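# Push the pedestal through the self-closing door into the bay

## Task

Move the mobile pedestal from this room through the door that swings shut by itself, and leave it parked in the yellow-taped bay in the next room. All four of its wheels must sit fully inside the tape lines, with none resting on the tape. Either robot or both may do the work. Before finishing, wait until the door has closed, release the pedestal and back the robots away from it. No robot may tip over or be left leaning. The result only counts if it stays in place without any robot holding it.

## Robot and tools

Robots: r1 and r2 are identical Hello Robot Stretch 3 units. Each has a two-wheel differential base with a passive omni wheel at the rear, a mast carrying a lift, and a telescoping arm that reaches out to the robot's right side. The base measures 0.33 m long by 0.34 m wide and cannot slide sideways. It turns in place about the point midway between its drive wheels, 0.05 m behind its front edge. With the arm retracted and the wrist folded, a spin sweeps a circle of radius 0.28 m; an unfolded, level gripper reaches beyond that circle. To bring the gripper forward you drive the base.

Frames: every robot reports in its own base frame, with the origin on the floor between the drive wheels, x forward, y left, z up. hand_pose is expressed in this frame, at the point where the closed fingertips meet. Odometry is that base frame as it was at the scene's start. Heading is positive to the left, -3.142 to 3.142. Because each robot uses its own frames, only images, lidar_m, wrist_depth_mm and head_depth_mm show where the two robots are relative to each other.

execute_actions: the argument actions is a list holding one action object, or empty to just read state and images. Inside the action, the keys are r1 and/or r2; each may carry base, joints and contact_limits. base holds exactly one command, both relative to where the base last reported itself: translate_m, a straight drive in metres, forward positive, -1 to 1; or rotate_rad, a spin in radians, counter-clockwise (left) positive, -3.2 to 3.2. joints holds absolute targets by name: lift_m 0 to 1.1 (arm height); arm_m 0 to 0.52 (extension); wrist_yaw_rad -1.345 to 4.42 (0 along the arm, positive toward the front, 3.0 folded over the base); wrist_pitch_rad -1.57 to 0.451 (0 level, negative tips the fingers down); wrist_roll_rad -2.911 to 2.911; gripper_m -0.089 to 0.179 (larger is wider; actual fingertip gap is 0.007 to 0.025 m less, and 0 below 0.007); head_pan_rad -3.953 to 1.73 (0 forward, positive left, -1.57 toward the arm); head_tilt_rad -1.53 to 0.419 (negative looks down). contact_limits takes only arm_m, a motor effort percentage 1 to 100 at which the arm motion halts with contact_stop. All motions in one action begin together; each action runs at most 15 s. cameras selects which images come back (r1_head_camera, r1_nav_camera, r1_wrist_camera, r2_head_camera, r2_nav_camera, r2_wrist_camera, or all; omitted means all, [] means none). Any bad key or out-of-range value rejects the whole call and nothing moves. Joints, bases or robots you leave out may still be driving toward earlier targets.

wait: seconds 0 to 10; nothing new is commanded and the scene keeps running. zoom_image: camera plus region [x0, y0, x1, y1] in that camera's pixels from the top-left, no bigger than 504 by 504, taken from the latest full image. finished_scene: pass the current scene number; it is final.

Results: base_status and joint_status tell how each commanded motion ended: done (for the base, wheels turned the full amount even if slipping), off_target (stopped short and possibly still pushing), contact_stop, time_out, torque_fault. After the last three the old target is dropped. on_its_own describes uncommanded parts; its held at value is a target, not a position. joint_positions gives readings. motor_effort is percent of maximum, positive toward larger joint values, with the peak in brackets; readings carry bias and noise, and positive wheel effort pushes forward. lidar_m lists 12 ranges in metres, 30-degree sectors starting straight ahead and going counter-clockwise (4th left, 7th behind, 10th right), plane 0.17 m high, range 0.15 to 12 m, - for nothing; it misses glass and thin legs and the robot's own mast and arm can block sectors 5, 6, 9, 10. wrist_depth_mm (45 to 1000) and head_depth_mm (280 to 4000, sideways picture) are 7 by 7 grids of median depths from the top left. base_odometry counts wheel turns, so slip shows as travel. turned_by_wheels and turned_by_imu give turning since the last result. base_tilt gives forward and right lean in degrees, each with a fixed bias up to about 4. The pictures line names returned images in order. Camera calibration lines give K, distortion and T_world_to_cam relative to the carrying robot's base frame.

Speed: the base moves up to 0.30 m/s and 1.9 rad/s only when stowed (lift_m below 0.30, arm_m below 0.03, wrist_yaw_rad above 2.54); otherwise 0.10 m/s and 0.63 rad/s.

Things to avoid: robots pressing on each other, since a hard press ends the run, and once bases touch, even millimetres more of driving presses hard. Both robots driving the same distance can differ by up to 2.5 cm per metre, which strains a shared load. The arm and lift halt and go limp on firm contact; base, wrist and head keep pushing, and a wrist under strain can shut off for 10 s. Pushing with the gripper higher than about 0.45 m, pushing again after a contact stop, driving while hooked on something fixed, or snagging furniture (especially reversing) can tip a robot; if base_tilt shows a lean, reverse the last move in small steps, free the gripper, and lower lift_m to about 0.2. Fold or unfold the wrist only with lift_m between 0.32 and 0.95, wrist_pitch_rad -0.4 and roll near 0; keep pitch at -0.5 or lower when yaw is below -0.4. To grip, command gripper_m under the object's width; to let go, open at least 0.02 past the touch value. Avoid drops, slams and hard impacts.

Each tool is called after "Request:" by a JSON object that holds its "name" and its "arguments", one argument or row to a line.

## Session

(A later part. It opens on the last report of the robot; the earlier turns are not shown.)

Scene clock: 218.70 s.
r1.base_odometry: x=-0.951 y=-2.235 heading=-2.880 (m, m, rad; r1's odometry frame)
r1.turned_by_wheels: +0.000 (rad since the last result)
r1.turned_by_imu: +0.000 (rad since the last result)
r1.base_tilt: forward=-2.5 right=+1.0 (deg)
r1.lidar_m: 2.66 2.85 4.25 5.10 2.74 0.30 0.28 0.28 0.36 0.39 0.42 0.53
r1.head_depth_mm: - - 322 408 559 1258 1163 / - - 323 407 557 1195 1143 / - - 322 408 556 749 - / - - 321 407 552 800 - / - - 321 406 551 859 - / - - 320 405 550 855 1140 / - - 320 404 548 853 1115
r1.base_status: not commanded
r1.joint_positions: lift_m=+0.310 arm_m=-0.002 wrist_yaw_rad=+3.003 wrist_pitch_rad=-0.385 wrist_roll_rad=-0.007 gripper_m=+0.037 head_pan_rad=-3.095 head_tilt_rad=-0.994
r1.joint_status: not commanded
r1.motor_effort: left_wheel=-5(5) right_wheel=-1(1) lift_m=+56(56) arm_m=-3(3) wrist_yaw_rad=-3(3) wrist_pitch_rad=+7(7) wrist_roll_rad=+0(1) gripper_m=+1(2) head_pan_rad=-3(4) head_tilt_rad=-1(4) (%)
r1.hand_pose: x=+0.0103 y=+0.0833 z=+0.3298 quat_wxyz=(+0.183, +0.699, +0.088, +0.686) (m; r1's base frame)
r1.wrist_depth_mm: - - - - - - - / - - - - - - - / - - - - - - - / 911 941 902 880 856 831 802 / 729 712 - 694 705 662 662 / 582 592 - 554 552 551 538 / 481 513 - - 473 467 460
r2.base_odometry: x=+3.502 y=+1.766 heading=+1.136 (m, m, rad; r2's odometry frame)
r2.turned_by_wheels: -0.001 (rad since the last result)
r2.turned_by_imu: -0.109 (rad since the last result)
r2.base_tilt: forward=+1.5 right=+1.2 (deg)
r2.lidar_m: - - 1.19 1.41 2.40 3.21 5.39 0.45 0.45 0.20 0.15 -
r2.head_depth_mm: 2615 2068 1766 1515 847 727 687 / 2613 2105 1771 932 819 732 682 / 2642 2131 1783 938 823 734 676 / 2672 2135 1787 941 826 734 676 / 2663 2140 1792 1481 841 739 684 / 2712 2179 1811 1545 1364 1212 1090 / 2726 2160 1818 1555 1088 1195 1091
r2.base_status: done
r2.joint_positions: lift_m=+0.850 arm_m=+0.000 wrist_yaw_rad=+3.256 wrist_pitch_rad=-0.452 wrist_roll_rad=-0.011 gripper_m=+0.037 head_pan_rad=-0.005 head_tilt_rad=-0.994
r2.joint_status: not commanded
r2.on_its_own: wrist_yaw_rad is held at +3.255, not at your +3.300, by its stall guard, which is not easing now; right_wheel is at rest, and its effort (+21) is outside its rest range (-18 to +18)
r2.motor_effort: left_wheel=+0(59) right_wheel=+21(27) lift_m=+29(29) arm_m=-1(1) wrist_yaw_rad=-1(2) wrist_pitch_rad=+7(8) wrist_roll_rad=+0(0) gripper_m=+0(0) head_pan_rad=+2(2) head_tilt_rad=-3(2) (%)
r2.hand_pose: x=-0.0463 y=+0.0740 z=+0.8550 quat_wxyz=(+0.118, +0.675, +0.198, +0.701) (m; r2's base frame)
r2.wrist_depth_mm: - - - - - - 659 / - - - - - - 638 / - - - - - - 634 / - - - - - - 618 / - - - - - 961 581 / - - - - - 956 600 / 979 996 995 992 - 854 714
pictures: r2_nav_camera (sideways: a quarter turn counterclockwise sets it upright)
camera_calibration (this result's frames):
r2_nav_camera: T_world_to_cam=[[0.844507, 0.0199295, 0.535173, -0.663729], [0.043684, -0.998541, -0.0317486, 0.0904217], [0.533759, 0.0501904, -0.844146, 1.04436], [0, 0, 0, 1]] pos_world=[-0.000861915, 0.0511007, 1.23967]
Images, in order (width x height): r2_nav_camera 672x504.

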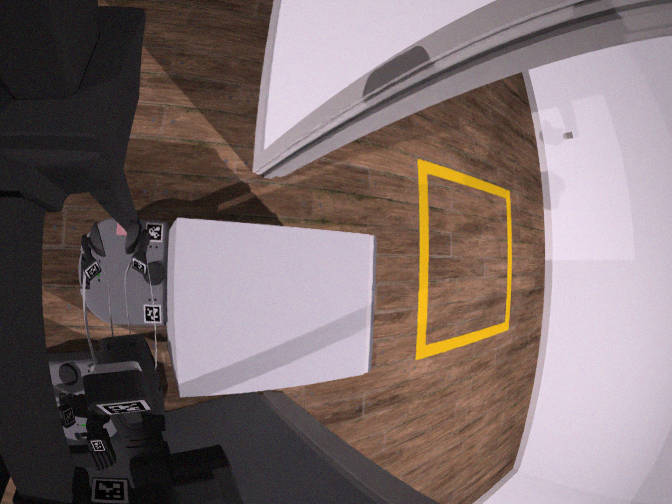

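Request:
{"name": "execute_actions", "arguments": {
  "actions": [
    {"r2":{"base":{"translate_m":0.2}}}
  ],
  "cameras": []
}}

Request:
{"name": "execute_actions", "arguments": {
  "actions": [
    {"r2":{"base":{"rotate_rad":0.35}}}
  ],
  "cameras": []
}}

Request:
{"name": "execute_actions", "arguments": {
  "actions": [
    {"r2":{"base":{"translate_m":0.35}}}
  ],
  "cameras": ["r2_nav_camera"]
}}

Scene clock: 227.03 s.
r1.base_odometry: x=-0.951 y=-2.235 heading=-2.880 (m, m, rad; r1's odometry frame)
r1.turned_by_wheels: +0.000 (rad since the last result)
r1.turned_by_imu: +0.000 (rad since the last result)
r1.base_tilt: forward=-2.6 right=+1.0 (deg)
r1.lidar_m: 2.67 2.85 4.24 5.11 2.74 0.30 0.28 0.28 0.36 0.57 0.60 1.17
r1.head_depth_mm: - - 322 407 559 1258 1166 / - - 322 407 557 1196 1141 / - - 322 408 557 752 - / - - 322 407 555 801 - / - - 321 406 553 859 - / - - 320 405 550 857 1138 / - - 320 404 548 851 1111
r1.base_status: not commanded
r1.joint_positions: lift_m=+0.310 arm_m=-0.002 wrist_yaw_rad=+3.003 wrist_pitch_rad=-0.385 wrist_roll_rad=-0.007 gripper_m=+0.037 head_pan_rad=-3.095 head_tilt_rad=-0.994
r1.joint_status: not commanded
r1.motor_effort: left_wheel=-5(5) right_wheel=-2(2) lift_m=+56(56) arm_m=-4(3) wrist_yaw_rad=-3(3) wrist_pitch_rad=+7(7) wrist_roll_rad=-1(1) gripper_m=+0(0) head_pan_rad=-3(4) head_tilt_rad=-3(3) (%)
r1.hand_pose: x=+0.0103 y=+0.0833 z=+0.3298 quat_wxyz=(+0.183, +0.699, +0.088, +0.686) (m; r1's base frame)
r1.wrist_depth_mm: - - - - - - - / - - - - - - - / - - - - - - - / 941 931 892 869 849 837 805 / 725 714 - 686 684 673 633 / 590 572 - 563 549 552 536 / 481 508 - - 473 460 466
r2.base_odometry: x=+3.586 y=+1.947 heading=+1.135 (m, m, rad; r2's odometry frame)
r2.turned_by_wheels: -0.001 (rad since the last result)
r2.turned_by_imu: -0.033 (rad since the last result)
r2.base_tilt: forward=+1.5 right=+1.3 (deg)
r2.lidar_m: - - 0.55 0.65 2.37 3.15 5.59 0.60 0.58 0.20 0.15 -
r2.head_depth_mm: 2595 2112 1765 1524 848 726 686 / 2624 2099 1766 930 818 730 682 / 2621 2131 1780 936 822 734 675 / 2628 2126 1786 940 824 735 678 / 2670 2146 1806 1497 842 738 683 / 2654 2176 1817 1552 1361 1212 1090 / 2662 2171 1825 1562 1362 1141 1099
r2.base_status: done
r2.joint_positions: lift_m=+0.850 arm_m=+0.000 wrist_yaw_rad=+3.256 wrist_pitch_rad=-0.452 wrist_roll_rad=-0.011 gripper_m=+0.037 head_pan_rad=-0.005 head_tilt_rad=-0.994
r2.joint_status: not commanded
r2.on_its_own: wrist_yaw_rad is held at +3.255, not at your +3.300, by its stall guard, which is not easing now; right_wheel is at rest, and its effort (+21) is outside its rest range (-18 to +18)
r2.motor_effort: left_wheel=+1(32) right_wheel=+21(28) lift_m=+30(29) arm_m=+0(0) wrist_yaw_rad=-1(1) wrist_pitch_rad=+8(8) wrist_roll_rad=-1(0) gripper_m=-1(0) head_pan_rad=+2(2) head_tilt_rad=-1(3) (%)
r2.hand_pose: x=-0.0463 y=+0.0740 z=+0.8550 quat_wxyz=(+0.118, +0.675, +0.198, +0.701) (m; r2's base frame)
r2.wrist_depth_mm: - - - - - 586 374 / - - - - - 565 400 / - - - - - 518 446 / - - - - - 528 525 / - - - - - 585 - / - - - - - 685 - / 998 959 992 - 973 966 -
pictures: none
No camera images: the call's "cameras" was empty. Leave "cameras" out to get every camera's image.

Scene clock: 228.60 s.
r1.base_odometry: x=-0.951 y=-2.235 heading=-2.880 (m, m, rad; r1's odometry frame)
r1.turned_by_wheels: +0.000 (rad since the last result)
r1.turned_by_imu: +0.000 (rad since the last result)
r1.base_tilt: forward=-2.5 right=+1.0 (deg)
r1.lidar_m: 2.67 2.86 4.23 5.09 2.74 0.30 0.28 0.28 0.36 0.57 0.58 1.17
r1.head_depth_mm: - - 322 408 559 1268 1162 / - - 323 408 558 1201 1149 / - - 322 408 556 753 - / - - 321 407 554 801 - / - - 320 406 552 862 - / - - 320 404 550 855 1137 / - - 320 404 547 852 1111
r1.base_status: not commanded
r1.joint_positions: lift_m=+0.310 arm_m=-0.002 wrist_yaw_rad=+3.003 wrist_pitch_rad=-0.385 wrist_roll_rad=-0.007 gripper_m=+0.037 head_pan_rad=-3.095 head_tilt_rad=-0.994
r1.joint_status: not commanded
r1.motor_effort: left_wheel=-5(5) right_wheel=-2(2) lift_m=+56(56) arm_m=-3(3) wrist_yaw_rad=-3(3) wrist_pitch_rad=+7(7) wrist_roll_rad=-1(0) gripper_m=+1(0) head_pan_rad=-3(4) head_tilt_rad=-2(3) (%)
r1.hand_pose: x=+0.0103 y=+0.0833 z=+0.3298 quat_wxyz=(+0.183, +0.699, +0.088, +0.686) (m; r1's base frame)
r1.wrist_depth_mm: - - - - - - - / - - - - - - - / - - - - - - - / 935 932 907 860 863 842 826 / 711 707 - 678 701 656 663 / 592 578 - 560 545 547 540 / 483 505 - - 466 461 462
r2.base_odometry: x=+3.586 y=+1.947 heading=+1.484 (m, m, rad; r2's odometry frame)
r2.turned_by_wheels: +0.349 (rad since the last result)
r2.turned_by_imu: +0.170 (rad since the last result)
r2.base_tilt: forward=+1.5 right=+1.2 (deg)
r2.lidar_m: - - 0.15 1.57 2.51 3.77 5.57 0.57 0.54 0.19 0.15 -
r2.head_depth_mm: 2586 2096 1771 927 817 726 675 / 2593 2114 1760 933 823 732 683 / 2630 2125 1776 938 823 734 685 / 2662 2140 1791 942 826 736 693 / 2685 2154 1808 1545 1360 759 1073 / 2698 2160 1796 1547 1367 1195 1094 / 2738 2168 1806 1564 1346 1137 1094
r2.base_status: rotate_rad off_target (by the wheels' count: +0.3492 of +0.3500)
r2.joint_positions: lift_m=+0.850 arm_m=+0.000 wrist_yaw_rad=+3.256 wrist_pitch_rad=-0.452 wrist_roll_rad=-0.011 gripper_m=+0.037 head_pan_rad=-0.005 head_tilt_rad=-0.994
r2.joint_status: not commanded
r2.on_its_own: wrist_yaw_rad is held at +3.255, not at your +3.300, by its stall guard, which is not easing now; right_wheel is at rest, and its effort (+23) is outside its rest range (-18 to +18)
r2.motor_effort: left_wheel=-2(9) right_wheel=+23(27) lift_m=+29(29) arm_m=-1(1) wrist_yaw_rad=+0(1) wrist_pitch_rad=+8(8) wrist_roll_rad=-1(1) gripper_m=+0(0) head_pan_rad=+2(2) head_tilt_rad=-2(2) (%)
r2.hand_pose: x=-0.0463 y=+0.0740 z=+0.8550 quat_wxyz=(+0.118, +0.675, +0.198, +0.701) (m; r2's base frame)
r2.wrist_depth_mm: - - - - - - 537 / - - - - - - 512 / - - - - - 993 454 / - - - - - 855 454 / - - - - - 785 493 / - - - - - 673 544 / 991 983 976 - - 689 955
pictures: none
No camera images: the call's "cameras" was empty. Leave "cameras" out to get every camera's image.

Scene clock: 233.30 s.
r1.base_odometry: x=-0.951 y=-2.235 heading=-2.880 (m, m, rad; r1's odometry frame)
r1.turned_by_wheels: +0.000 (rad since the last result)
r1.turned_by_imu: +0.000 (rad since the last result)
r1.base_tilt: forward=-2.6 right=+1.0 (deg)
r1.lidar_m: 2.67 2.86 4.21 5.10 2.73 0.30 0.28 0.28 0.36 0.84 0.84 1.16
r1.head_depth_mm: - - 322 407 560 1253 1163 / - - 323 406 559 1199 1146 / - - 322 408 556 750 - / - - 321 407 554 802 - / - - 321 407 553 858 - / - - 320 405 550 857 1145 / - - 320 404 548 855 1109
r1.base_status: not commanded
r1.joint_positions: lift_m=+0.310 arm_m=-0.002 wrist_yaw_rad=+3.003 wrist_pitch_rad=-0.385 wrist_roll_rad=-0.007 gripper_m=+0.037 head_pan_rad=-3.095 head_tilt_rad=-0.994
r1.joint_status: not commanded
r1.motor_effort: left_wheel=-5(5) right_wheel=-2(2) lift_m=+56(56) arm_m=-3(4) wrist_yaw_rad=-3(3) wrist_pitch_rad=+7(7) wrist_roll_rad=-1(0) gripper_m=+2(1) head_pan_rad=-4(4) head_tilt_rad=-3(3) (%)
r1.hand_pose: x=+0.0103 y=+0.0833 z=+0.3298 quat_wxyz=(+0.183, +0.699, +0.088, +0.686) (m; r1's base frame)
r1.wrist_depth_mm: - - - - - - - / - - - - - - - / - - - - - - - / 940 936 888 873 863 835 799 / 729 697 - 688 691 647 656 / 585 574 - 562 549 538 543 / 482 501 - - 471 469 461
r2.base_odometry: x=+3.617 y=+2.295 heading=+1.484 (m, m, rad; r2's odometry frame)
r2.turned_by_wheels: -0.001 (rad since the last result)
r2.turned_by_imu: -0.240 (rad since the last result)
r2.base_tilt: forward=+1.5 right=+1.3 (deg)
r2.lidar_m: - - 2.55 0.42 0.44 2.99 5.88 0.83 0.50 0.20 0.15 -
r2.head_depth_mm: 2590 2105 1758 1519 848 728 686 / 2531 2119 1778 931 820 729 681 / 2553 2134 1777 937 826 734 675 / 2518 2161 1792 941 825 734 679 / 2526 2137 1792 1486 843 739 684 / 2500 2170 1799 1557 1357 1209 1085 / 2484 2180 1811 1562 1358 1215 1092
r2.base_status: done
r2.joint_positions: lift_m=+0.850 arm_m=+0.000 wrist_yaw_rad=+3.256 wrist_pitch_rad=-0.452 wrist_roll_rad=-0.011 gripper_m=+0.037 head_pan_rad=-0.005 head_tilt_rad=-0.995
r2.joint_status: not commanded
r2.on_its_own: wrist_yaw_rad is held at +3.255, not at your +3.300, by its stall guard, which is not easing now; right_wheel is at rest, and its effort (+20) is outside its rest range (-18 to +18)
r2.motor_effort: left_wheel=+1(54) right_wheel=+20(26) lift_m=+28(29) arm_m=+0(0) wrist_yaw_rad=-1(1) wrist_pitch_rad=+8(8) wrist_roll_rad=+0(0) gripper_m=+1(0) head_pan_rad=+1(1) head_tilt_rad=-2(2) (%)
r2.hand_pose: x=-0.0463 y=+0.0740 z=+0.8550 quat_wxyz=(+0.118, +0.675, +0.198, +0.701) (m; r2's base frame)
r2.wrist_depth_mm: - - - - 443 - - / - - - - - - - / - - - - - - - / - - - - - - - / - - - - - - - / - - - 774 - - - / 965 987 976 954 995 991 972
pictures: r2_nav_camera (sideways: a quarter turn counterclockwise sets it upright)
camera_calibration (this result's frames):
r2_nav_camera: T_world_to_cam=[[0.844908, 0.0203219, 0.534525, -0.662888], [0.0441259, -0.99852, -0.0317863, 0.0904681], [0.533088, 0.0504429, -0.844555, 1.04489], [0, 0, 0, 1]] pos_world=[-0.000933503, 0.0510977, 1.23968]
Images, in order (width x height): r2_nav_camera 672x504.

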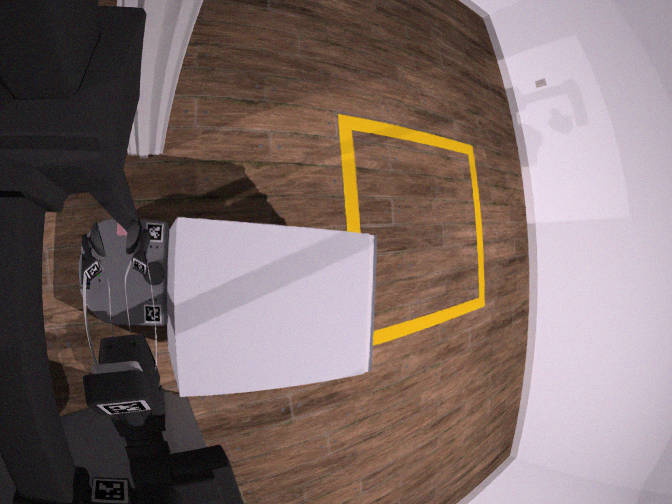

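Request:
{"name": "execute_actions", "arguments": {
  "actions": [
    {"r2":{"base":{"translate_m":0.2}}}
  ],
  "cameras": []
}}

Request:
{"name": "execute_actions", "arguments": {
  "actions": [
    {"r2":{"base":{"translate_m":-0.27}}}
  ],
  "cameras": []
}}

Request:
{"name": "execute_actions", "arguments": {
  "actions": [
    {"r2":{"base":{"rotate_rad":-0.7}}}
  ],
  "cameras": []
}}

Request:
{"name": "execute_actions", "arguments": {
  "actions": [
    {"r2":{"base":{"translate_m":0.22}}}
  ],
  "cameras": []
}}

Request:
{"name": "execute_actions", "arguments": {
  "actions": [
    {"r2":{"base":{"rotate_rad":0.72}}}
  ],
  "cameras": []
}}

Request:
{"name": "execute_actions", "arguments": {
  "actions": [
    {"r2":{"base":{"translate_m":0.55}}}
  ],
  "cameras": ["r2_nav_camera"]
}}

Scene clock: 244.97 s.
r1.base_odometry: x=-0.951 y=-2.235 heading=-2.880 (m, m, rad; r1's odometry frame)
r1.turned_by_wheels: +0.000 (rad since the last result)
r1.turned_by_imu: +0.000 (rad since the last result)
r1.base_tilt: forward=-2.6 right=+1.1 (deg)
r1.lidar_m: 2.67 2.84 4.24 5.11 2.74 0.30 0.28 0.28 0.36 1.02 1.03 1.17
r1.head_depth_mm: - - 322 408 558 1263 1159 / - - 323 406 559 1195 1141 / - - 322 408 556 751 - / - - 321 407 554 803 - / - - 321 406 554 862 - / - - 320 405 551 854 1145 / - - 320 404 549 853 1117
r1.base_status: not commanded
r1.joint_positions: lift_m=+0.310 arm_m=-0.002 wrist_yaw_rad=+3.003 wrist_pitch_rad=-0.385 wrist_roll_rad=-0.007 gripper_m=+0.037 head_pan_rad=-3.095 head_tilt_rad=-0.994
r1.joint_status: not commanded
r1.motor_effort: left_wheel=-5(5) right_wheel=-1(2) lift_m=+56(56) arm_m=-3(4) wrist_yaw_rad=-3(4) wrist_pitch_rad=+7(7) wrist_roll_rad=-1(1) gripper_m=+1(1) head_pan_rad=-4(5) head_tilt_rad=-3(1) (%)
r1.hand_pose: x=+0.0103 y=+0.0833 z=+0.3298 quat_wxyz=(+0.183, +0.699, +0.088, +0.686) (m; r1's base frame)
r1.wrist_depth_mm: - - - - - - - / - - - - - - - / - - - - - - - / 944 911 886 869 856 831 804 / 725 714 - 700 686 669 641 / 587 571 - 556 542 539 537 / 484 507 - - 476 463 461
r2.base_odometry: x=+3.634 y=+2.495 heading=+1.483 (m, m, rad; r2's odometry frame)
r2.turned_by_wheels: -0.001 (rad since the last result)
r2.turned_by_imu: -0.023 (rad since the last result)
r2.base_tilt: forward=+1.5 right=+1.3 (deg)
r2.lidar_m: - - 2.62 1.42 0.53 2.97 6.05 0.83 0.49 0.20 0.15 -
r2.head_depth_mm: 2478 2091 1756 1528 848 728 686 / 2444 2096 1757 932 818 730 682 / 2445 2140 1778 938 822 732 675 / 2397 2127 1786 942 825 736 678 / 2424 2147 1783 1496 844 738 685 / 2411 2162 1816 1544 1360 1210 1089 / 2345 2186 1813 1558 1377 1211 1091
r2.base_status: done
r2.joint_positions: lift_m=+0.850 arm_m=+0.000 wrist_yaw_rad=+3.256 wrist_pitch_rad=-0.452 wrist_roll_rad=-0.011 gripper_m=+0.037 head_pan_rad=-0.005 head_tilt_rad=-0.995
r2.joint_status: not commanded
r2.on_its_own: wrist_yaw_rad is held at +3.255, not at your +3.300, by its stall guard, which is not easing now; right_wheel is at rest, and its effort (+20) is outside its rest range (-18 to +18)
r2.motor_effort: left_wheel=+1(32) right_wheel=+20(28) lift_m=+29(28) arm_m=-1(0) wrist_yaw_rad=+0(0) wrist_pitch_rad=+8(8) wrist_roll_rad=+0(0) gripper_m=+0(0) head_pan_rad=+2(2) head_tilt_rad=-1(2) (%)
r2.hand_pose: x=-0.0463 y=+0.0740 z=+0.8550 quat_wxyz=(+0.118, +0.675, +0.198, +0.701) (m; r2's base frame)
r2.wrist_depth_mm: - - 461 - - - - / - - 517 - - - - / - - 578 - - - - / - - 657 - - - - / - - - - - - - / - - - - - - - / 989 998 972 977 - - -
pictures: none
No camera images: the call's "cameras" was empty. Leave "cameras" out to get every camera's image.

Scene clock: 249.03 s.
r1.base_odometry: x=-0.951 y=-2.235 heading=-2.880 (m, m, rad; r1's odometry frame)
r1.turned_by_wheels: +0.000 (rad since the last result)
r1.turned_by_imu: +0.000 (rad since the last result)
r1.base_tilt: forward=-2.6 right=+1.0 (deg)
r1.lidar_m: 2.66 2.85 4.25 5.10 2.74 0.30 0.28 0.28 0.36 1.02 0.78 1.17
r1.head_depth_mm: - - 322 407 561 1260 1162 / - - 323 407 558 1196 1148 / - - 322 408 555 750 - / - - 321 407 553 801 - / - - 321 406 553 856 - / - - 320 405 549 858 1138 / - - 319 404 549 851 1109
r1.base_status: not commanded
r1.joint_positions: lift_m=+0.310 arm_m=-0.002 wrist_yaw_rad=+3.003 wrist_pitch_rad=-0.385 wrist_roll_rad=-0.007 gripper_m=+0.037 head_pan_rad=-3.095 head_tilt_rad=-0.994
r1.joint_status: not commanded
r1.motor_effort: left_wheel=-5(5) right_wheel=-2(2) lift_m=+56(56) arm_m=-4(3) wrist_yaw_rad=-4(3) wrist_pitch_rad=+8(8) wrist_roll_rad=-1(0) gripper_m=+2(2) head_pan_rad=-4(3) head_tilt_rad=-5(3) (%)
r1.hand_pose: x=+0.0103 y=+0.0833 z=+0.3298 quat_wxyz=(+0.183, +0.699, +0.088, +0.686) (m; r1's base frame)
r1.wrist_depth_mm: - - - - - - - / - - - - - - - / - - - - - - - / 967 944 877 892 852 844 835 / 724 710 - 679 701 673 648 / 588 584 - 563 551 545 536 / 479 498 - - 468 456 465
r2.base_odometry: x=+3.611 y=+2.226 heading=+1.483 (m, m, rad; r2's odometry frame)
r2.turned_by_wheels: +0.000 (rad since the last result)
r2.turned_by_imu: +0.000 (rad since the last result)
r2.base_tilt: forward=+1.5 right=+1.2 (deg)
r2.lidar_m: 0.32 0.33 2.58 0.41 2.37 2.92 5.81 0.77 0.54 0.46 0.49 0.33
r2.head_depth_mm: 2599 2099 1761 1514 1268 1194 1072 / 2613 2114 1082 933 844 1163 1078 / 2573 2115 1086 934 842 1164 1102 / 2551 2117 1095 942 842 1167 1109 / 2541 2159 1787 984 859 1188 1099 / 2525 2186 1815 1565 1355 1211 1089 / 2527 2169 1804 1556 1364 1212 1097
r2.base_status: done
r2.joint_positions: lift_m=+0.850 arm_m=+0.000 wrist_yaw_rad=+3.256 wrist_pitch_rad=-0.452 wrist_roll_rad=-0.011 gripper_m=+0.037 head_pan_rad=-0.005 head_tilt_rad=-0.995
r2.joint_status: not commanded
r2.on_its_own: wrist_yaw_rad is held at +3.255, not at your +3.300, by its stall guard, which is not easing now
r2.motor_effort: left_wheel=+1(7) right_wheel=-2(15) lift_m=+29(28) arm_m=-1(0) wrist_yaw_rad=-1(1) wrist_pitch_rad=+8(8) wrist_roll_rad=-1(0) gripper_m=+1(0) head_pan_rad=+2(1) head_tilt_rad=-3(2) (%)
r2.hand_pose: x=-0.0463 y=+0.0740 z=+0.8550 quat_wxyz=(+0.118, +0.675, +0.198, +0.701) (m; r2's base frame)
r2.wrist_depth_mm: - - - - 413 - - / - - - - 461 - - / - - - - 505 - - / - - - - 594 - - / - - - - - - - / - - - 768 - - - / 960 966 - 941 976 999 -
pictures: none
No camera images: the call's "cameras" was empty. Leave "cameras" out to get every camera's image.

Scene clock: 251.27 s.
r1.base_odometry: x=-0.951 y=-2.235 heading=-2.880 (m, m, rad; r1's odometry frame)
r1.turned_by_wheels: +0.000 (rad since the last result)
r1.turned_by_imu: +0.000 (rad since the last result)
r1.base_tilt: forward=-2.6 right=+1.0 (deg)
r1.lidar_m: 2.67 2.86 4.23 5.10 2.74 0.30 0.28 0.28 0.36 1.02 0.77 1.17
r1.head_depth_mm: - - 322 407 558 1267 1166 / - - 323 407 557 1195 1141 / - - 323 408 555 750 - / - - 321 407 553 802 - / - - 321 406 552 860 - / - - 320 405 551 855 1145 / - - 319 404 548 851 1115
r1.base_status: not commanded
r1.joint_positions: lift_m=+0.310 arm_m=-0.002 wrist_yaw_rad=+3.003 wrist_pitch_rad=-0.385 wrist_roll_rad=-0.007 gripper_m=+0.037 head_pan_rad=-3.095 head_tilt_rad=-0.994
r1.joint_status: not commanded
r1.motor_effort: left_wheel=-5(5) right_wheel=-1(1) lift_m=+56(56) arm_m=-3(3) wrist_yaw_rad=-3(3) wrist_pitch_rad=+7(7) wrist_roll_rad=-1(1) gripper_m=+1(2) head_pan_rad=-3(4) head_tilt_rad=-3(2) (%)
r1.hand_pose: x=+0.0103 y=+0.0833 z=+0.3298 quat_wxyz=(+0.183, +0.699, +0.088, +0.686) (m; r1's base frame)
r1.wrist_depth_mm: - - - - - - - / - - - - - - - / - - - - - - - / 965 938 911 911 867 853 819 / 732 712 - 696 707 666 641 / 587 575 - 562 546 547 539 / 483 507 - - 478 469 455
r2.base_odometry: x=+3.611 y=+2.226 heading=+0.783 (m, m, rad; r2's odometry frame)
r2.turned_by_wheels: -0.700 (rad since the last result)
r2.turned_by_imu: -0.692 (rad since the last result)
r2.base_tilt: forward=+1.5 right=+1.2 (deg)
r2.lidar_m: 0.35 0.32 0.32 2.82 0.41 0.42 2.62 4.27 0.77 0.63 0.46 0.46
r2.head_depth_mm: 2302 2094 1757 783 900 1143 1070 / 2445 2108 1772 1518 1298 1194 1084 / 2555 2125 1767 1525 1337 1200 1099 / 2662 2136 1784 1543 989 1182 1105 / 2673 2135 1804 962 844 1143 1101 / 2714 2174 1803 949 830 880 1085 / 2705 2183 1818 951 838 770 1098
r2.base_status: done
r2.joint_positions: lift_m=+0.850 arm_m=+0.000 wrist_yaw_rad=+3.256 wrist_pitch_rad=-0.452 wrist_roll_rad=-0.011 gripper_m=+0.037 head_pan_rad=-0.005 head_tilt_rad=-0.995
r2.joint_status: not commanded
r2.on_its_own: wrist_yaw_rad is held at +3.255, not at your +3.300, by its stall guard, which is not easing now
r2.motor_effort: left_wheel=+2(9) right_wheel=-2(5) lift_m=+29(29) arm_m=+0(0) wrist_yaw_rad=+0(1) wrist_pitch_rad=+8(8) wrist_roll_rad=-1(1) gripper_m=+0(1) head_pan_rad=+1(1) head_tilt_rad=-1(1) (%)
r2.hand_pose: x=-0.0463 y=+0.0740 z=+0.8550 quat_wxyz=(+0.118, +0.675, +0.198, +0.701) (m; r2's base frame)
r2.wrist_depth_mm: - 350 - - - - - / - 388 450 - - - - / - 437 485 - - - - / - - 527 - - - - / - - 572 - - - 665 / - - 624 - - 571 554 / 981 984 826 - - 512 492
pictures: none
No camera images: the call's "cameras" was empty. Leave "cameras" out to get every camera's image.

Scene clock: 254.77 s.
r1.base_odometry: x=-0.951 y=-2.235 heading=-2.880 (m, m, rad; r1's odometry frame)
r1.turned_by_wheels: +0.000 (rad since the last result)
r1.turned_by_imu: +0.000 (rad since the last result)
r1.base_tilt: forward=-2.6 right=+1.1 (deg)
r1.lidar_m: 2.67 2.87 4.21 5.10 2.73 0.30 0.28 0.28 0.36 0.87 1.04 1.17
r1.head_depth_mm: - - 322 408 558 1264 1163 / - - 323 407 557 1196 1142 / - - 322 407 555 751 - / - - 321 407 553 803 - / - - 321 405 552 859 - / - - 320 405 549 860 1140 / - - 320 404 547 852 1113
r1.base_status: not commanded
r1.joint_positions: lift_m=+0.310 arm_m=-0.002 wrist_yaw_rad=+3.003 wrist_pitch_rad=-0.385 wrist_roll_rad=-0.007 gripper_m=+0.037 head_pan_rad=-3.095 head_tilt_rad=-0.994
r1.joint_status: not commanded
r1.motor_effort: left_wheel=-5(5) right_wheel=-1(2) lift_m=+56(56) arm_m=-3(3) wrist_yaw_rad=-3(3) wrist_pitch_rad=+7(7) wrist_roll_rad=-1(1) gripper_m=+0(1) head_pan_rad=-3(4) head_tilt_rad=-4(2) (%)
r1.hand_pose: x=+0.0103 y=+0.0833 z=+0.3298 quat_wxyz=(+0.183, +0.699, +0.088, +0.686) (m; r1's base frame)
r1.wrist_depth_mm: - - - - - - - / - - - - - - - / - - - - - - - / 944 919 882 878 869 837 815 / 733 707 - 693 693 676 651 / 586 587 - 566 532 553 541 / 484 509 - - 465 468 461
r2.base_odometry: x=+3.766 y=+2.381 heading=+0.783 (m, m, rad; r2's odometry frame)
r2.turned_by_wheels: +0.000 (rad since the last result)
r2.turned_by_imu: +0.000 (rad since the last result)
r2.base_tilt: forward=+1.6 right=+1.2 (deg)
r2.lidar_m: 0.17 0.15 0.15 0.18 2.51 0.58 2.82 4.55 0.87 0.36 0.33 0.37
r2.head_depth_mm: 2153 2104 1758 1513 1331 835 1040 / 2329 2106 1772 1521 1336 1199 1085 / 2460 2126 1780 1536 1346 1198 1106 / 2578 2116 1790 1537 1351 873 1099 / 2692 2153 1792 1542 1322 740 858 / 2709 2163 1807 1545 832 741 687 / 2628 2195 1812 951 835 741 667
r2.base_status: done
r2.joint_positions: lift_m=+0.850 arm_m=+0.000 wrist_yaw_rad=+3.256 wrist_pitch_rad=-0.452 wrist_roll_rad=-0.011 gripper_m=+0.037 head_pan_rad=-0.005 head_tilt_rad=-0.995
r2.joint_status: not commanded
r2.on_its_own: wrist_yaw_rad is held at +3.255, not at your +3.300, by its stall guard, which is not easing now
r2.motor_effort: left_wheel=+1(8) right_wheel=-3(3) lift_m=+29(29) arm_m=-1(0) wrist_yaw_rad=+0(1) wrist_pitch_rad=+8(8) wrist_roll_rad=+0(1) gripper_m=+0(0) head_pan_rad=+2(2) head_tilt_rad=-3(1) (%)
r2.hand_pose: x=-0.0463 y=+0.0740 z=+0.8550 quat_wxyz=(+0.118, +0.675, +0.198, +0.701) (m; r2's base frame)
r2.wrist_depth_mm: 432 - - - - - - / 455 - - - - - - / 489 - - - - - - / 550 616 - - - - - / - 667 - - - 653 666 / - 772 - 595 - 570 572 / 970 937 - 957 494 490 495
pictures: none
No camera images: the call's "cameras" was empty. Leave "cameras" out to get every camera's image.

Scene clock: 256.97 s.
r1.base_odometry: x=-0.951 y=-2.235 heading=-2.880 (m, m, rad; r1's odometry frame)
r1.turned_by_wheels: +0.000 (rad since the last result)
r1.turned_by_imu: +0.000 (rad since the last result)
r1.base_tilt: forward=-2.6 right=+1.0 (deg)
r1.lidar_m: 2.67 2.86 4.23 5.10 2.74 0.30 0.28 0.28 0.36 0.87 0.88 1.17
r1.head_depth_mm: - - 322 408 558 1255 1161 / - - 322 407 557 1199 1144 / - - 322 407 556 750 - / - - 322 407 554 800 - / - - 321 405 552 861 - / - - 321 404 550 857 1142 / - - 320 404 547 851 1111
r1.base_status: not commanded
r1.joint_positions: lift_m=+0.310 arm_m=-0.002 wrist_yaw_rad=+3.003 wrist_pitch_rad=-0.385 wrist_roll_rad=-0.007 gripper_m=+0.037 head_pan_rad=-3.095 head_tilt_rad=-0.994
r1.joint_status: not commanded
r1.motor_effort: left_wheel=-5(5) right_wheel=-1(1) lift_m=+56(56) arm_m=-3(3) wrist_yaw_rad=-3(3) wrist_pitch_rad=+7(7) wrist_roll_rad=-1(0) gripper_m=+1(1) head_pan_rad=-4(3) head_tilt_rad=-3(3) (%)
r1.hand_pose: x=+0.0103 y=+0.0833 z=+0.3298 quat_wxyz=(+0.183, +0.699, +0.088, +0.686) (m; r1's base frame)
r1.wrist_depth_mm: - - - - - - - / - - - - - - - / - - - - - - - / 931 906 912 878 864 837 827 / 723 720 - 688 698 645 649 / 599 573 - 564 548 548 536 / 477 503 - - 470 466 464
r2.base_odometry: x=+3.766 y=+2.381 heading=+1.503 (m, m, rad; r2's odometry frame)
r2.turned_by_wheels: +0.720 (rad since the last result)
r2.turned_by_imu: +0.711 (rad since the last result)
r2.base_tilt: forward=+1.6 right=+1.3 (deg)
r2.lidar_m: 0.15 0.16 0.22 0.59 0.58 3.19 0.89 0.58 0.34 0.33 2.28 0.16
r2.head_depth_mm: 2524 2083 1767 1522 1329 1194 1073 / 2522 2096 1770 1524 1321 1158 1085 / 2476 2129 1774 935 822 744 1086 / 2492 2121 1787 940 825 746 1097 / 2479 2143 1800 946 829 750 1090 / 2469 2163 1799 966 832 752 1088 / 2439 2179 1823 1562 1371 1163 1093
r2.base_status: done
r2.joint_positions: lift_m=+0.850 arm_m=+0.000 wrist_yaw_rad=+3.256 wrist_pitch_rad=-0.452 wrist_roll_rad=-0.011 gripper_m=+0.037 head_pan_rad=-0.005 head_tilt_rad=-0.995
r2.joint_status: not commanded
r2.on_its_own: wrist_yaw_rad is held at +3.255, not at your +3.300, by its stall guard, which is not easing now
r2.motor_effort: left_wheel=-2(8) right_wheel=+0(3) lift_m=+29(28) arm_m=+0(0) wrist_yaw_rad=+0(1) wrist_pitch_rad=+8(8) wrist_roll_rad=+0(1) gripper_m=-1(1) head_pan_rad=+2(1) head_tilt_rad=-3(3) (%)
r2.hand_pose: x=-0.0463 y=+0.0740 z=+0.8550 quat_wxyz=(+0.118, +0.675, +0.198, +0.701) (m; r2's base frame)
r2.wrist_depth_mm: - - - - - - - / - - - - - - - / - - - - - - - / - - - - - - - / - - - - - - - / - - - - - - - / 969 - 994 996 982 491 988
pictures: none
No camera images: the call's "cameras" was empty. Leave "cameras" out to get every camera's image.

Scene clock: 263.67 s.
r1.base_odometry: x=-0.951 y=-2.235 heading=-2.880 (m, m, rad; r1's odometry frame)
r1.turned_by_wheels: +0.000 (rad since the last result)
r1.turned_by_imu: +0.000 (rad since the last result)
r1.base_tilt: forward=-2.6 right=+0.9 (deg)
r1.lidar_m: 2.67 2.86 4.21 5.07 2.73 0.30 0.28 0.28 0.36 1.38 1.04 1.17
r1.head_depth_mm: - - 322 408 559 1249 1161 / - - 323 407 557 1194 1143 / - - 322 408 556 747 - / - - 322 407 555 800 - / - - 321 406 553 862 - / - - 320 406 551 857 1142 / - - 320 404 549 853 1108
r1.base_status: not commanded
r1.joint_positions: lift_m=+0.310 arm_m=-0.002 wrist_yaw_rad=+3.003 wrist_pitch_rad=-0.385 wrist_roll_rad=-0.007 gripper_m=+0.037 head_pan_rad=-3.095 head_tilt_rad=-0.994
r1.joint_status: not commanded
r1.motor_effort: left_wheel=-5(5) right_wheel=-1(2) lift_m=+56(56) arm_m=-3(3) wrist_yaw_rad=-3(3) wrist_pitch_rad=+7(7) wrist_roll_rad=-1(0) gripper_m=+1(2) head_pan_rad=-3(4) head_tilt_rad=-2(4) (%)
r1.hand_pose: x=+0.0103 y=+0.0833 z=+0.3298 quat_wxyz=(+0.183, +0.699, +0.088, +0.686) (m; r1's base frame)
r1.wrist_depth_mm: - - - - - - - / - - - - - - - / - - - - - - - / 954 932 879 876 859 841 826 / 723 712 - 690 698 650 655 / 593 582 - 560 548 550 540 / 481 505 - - 472 467 458
r2.base_odometry: x=+3.803 y=+2.930 heading=+1.504 (m, m, rad; r2's odometry frame)
r2.turned_by_wheels: +0.001 (rad since the last result)
r2.turned_by_imu: -0.002 (rad since the last result)
r2.base_tilt: forward=+1.5 right=+1.3 (deg)
r2.lidar_m: - - 0.15 0.19 0.95 0.87 1.40 0.62 0.73 1.51 2.20 -
r2.head_depth_mm: 2172 2092 1770 1516 1331 1190 1068 / 2125 2108 1762 1528 1337 1179 1045 / 2102 2114 1769 958 824 731 675 / 2064 2144 1775 941 827 734 677 / 2067 2140 1803 945 828 740 684 / 2015 2184 1811 949 835 739 697 / 1986 2170 1818 1561 1338 779 1043
r2.base_status: done
r2.joint_positions: lift_m=+0.850 arm_m=+0.000 wrist_yaw_rad=+3.255 wrist_pitch_rad=-0.452 wrist_roll_rad=-0.011 gripper_m=+0.037 head_pan_rad=-0.005 head_tilt_rad=-0.994
r2.joint_status: not commanded
r2.on_its_own: wrist_yaw_rad is held at +3.255, not at your +3.300, by its stall guard, which is not easing now; left_wheel is at rest, and its effort (+34) is outside its rest range (-18 to +18)
r2.motor_effort: left_wheel=+34(64) right_wheel=-2(24) lift_m=+27(29) arm_m=+0(1) wrist_yaw_rad=+0(1) wrist_pitch_rad=+8(8) wrist_roll_rad=-1(0) gripper_m=-1(0) head_pan_rad=+2(2) head_tilt_rad=-2(3) (%)
r2.hand_pose: x=-0.0461 y=+0.0741 z=+0.8551 quat_wxyz=(+0.118, +0.675, +0.198, +0.701) (m; r2's base frame)
r2.wrist_depth_mm: 680 857 - - - - - / - 877 - - - - - / - 860 - - - - - / - 958 - - - - - / - - - - - - - / - - - - - - - / 971 - 991 - 528 493 496
pictures: r2_nav_camera (sideways: a quarter turn counterclockwise sets it upright)
camera_calibration (this result's frames):
r2_nav_camera: T_world_to_cam=[[0.84445, 0.0204812, 0.535242, -0.66382], [0.0443386, -0.998512, -0.0317446, 0.0904124], [0.533796, 0.0505386, -0.844102, 1.0443], [0, 0, 0, 1]] pos_world=[-0.000890146, 0.0510962, 1.23967]
Images, in order (width x height): r2_nav_camera 672x504.

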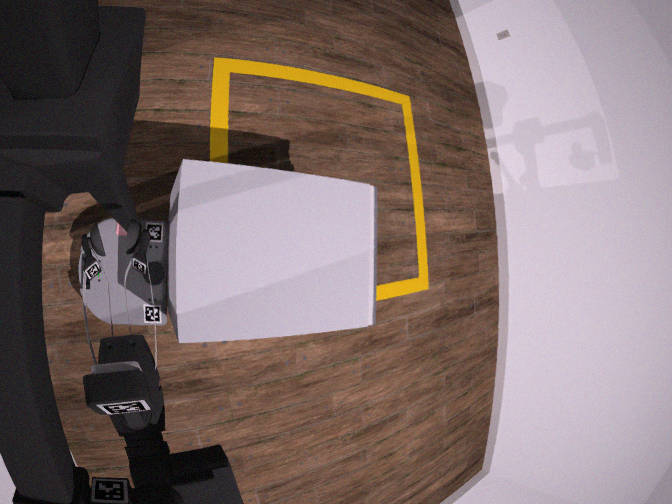

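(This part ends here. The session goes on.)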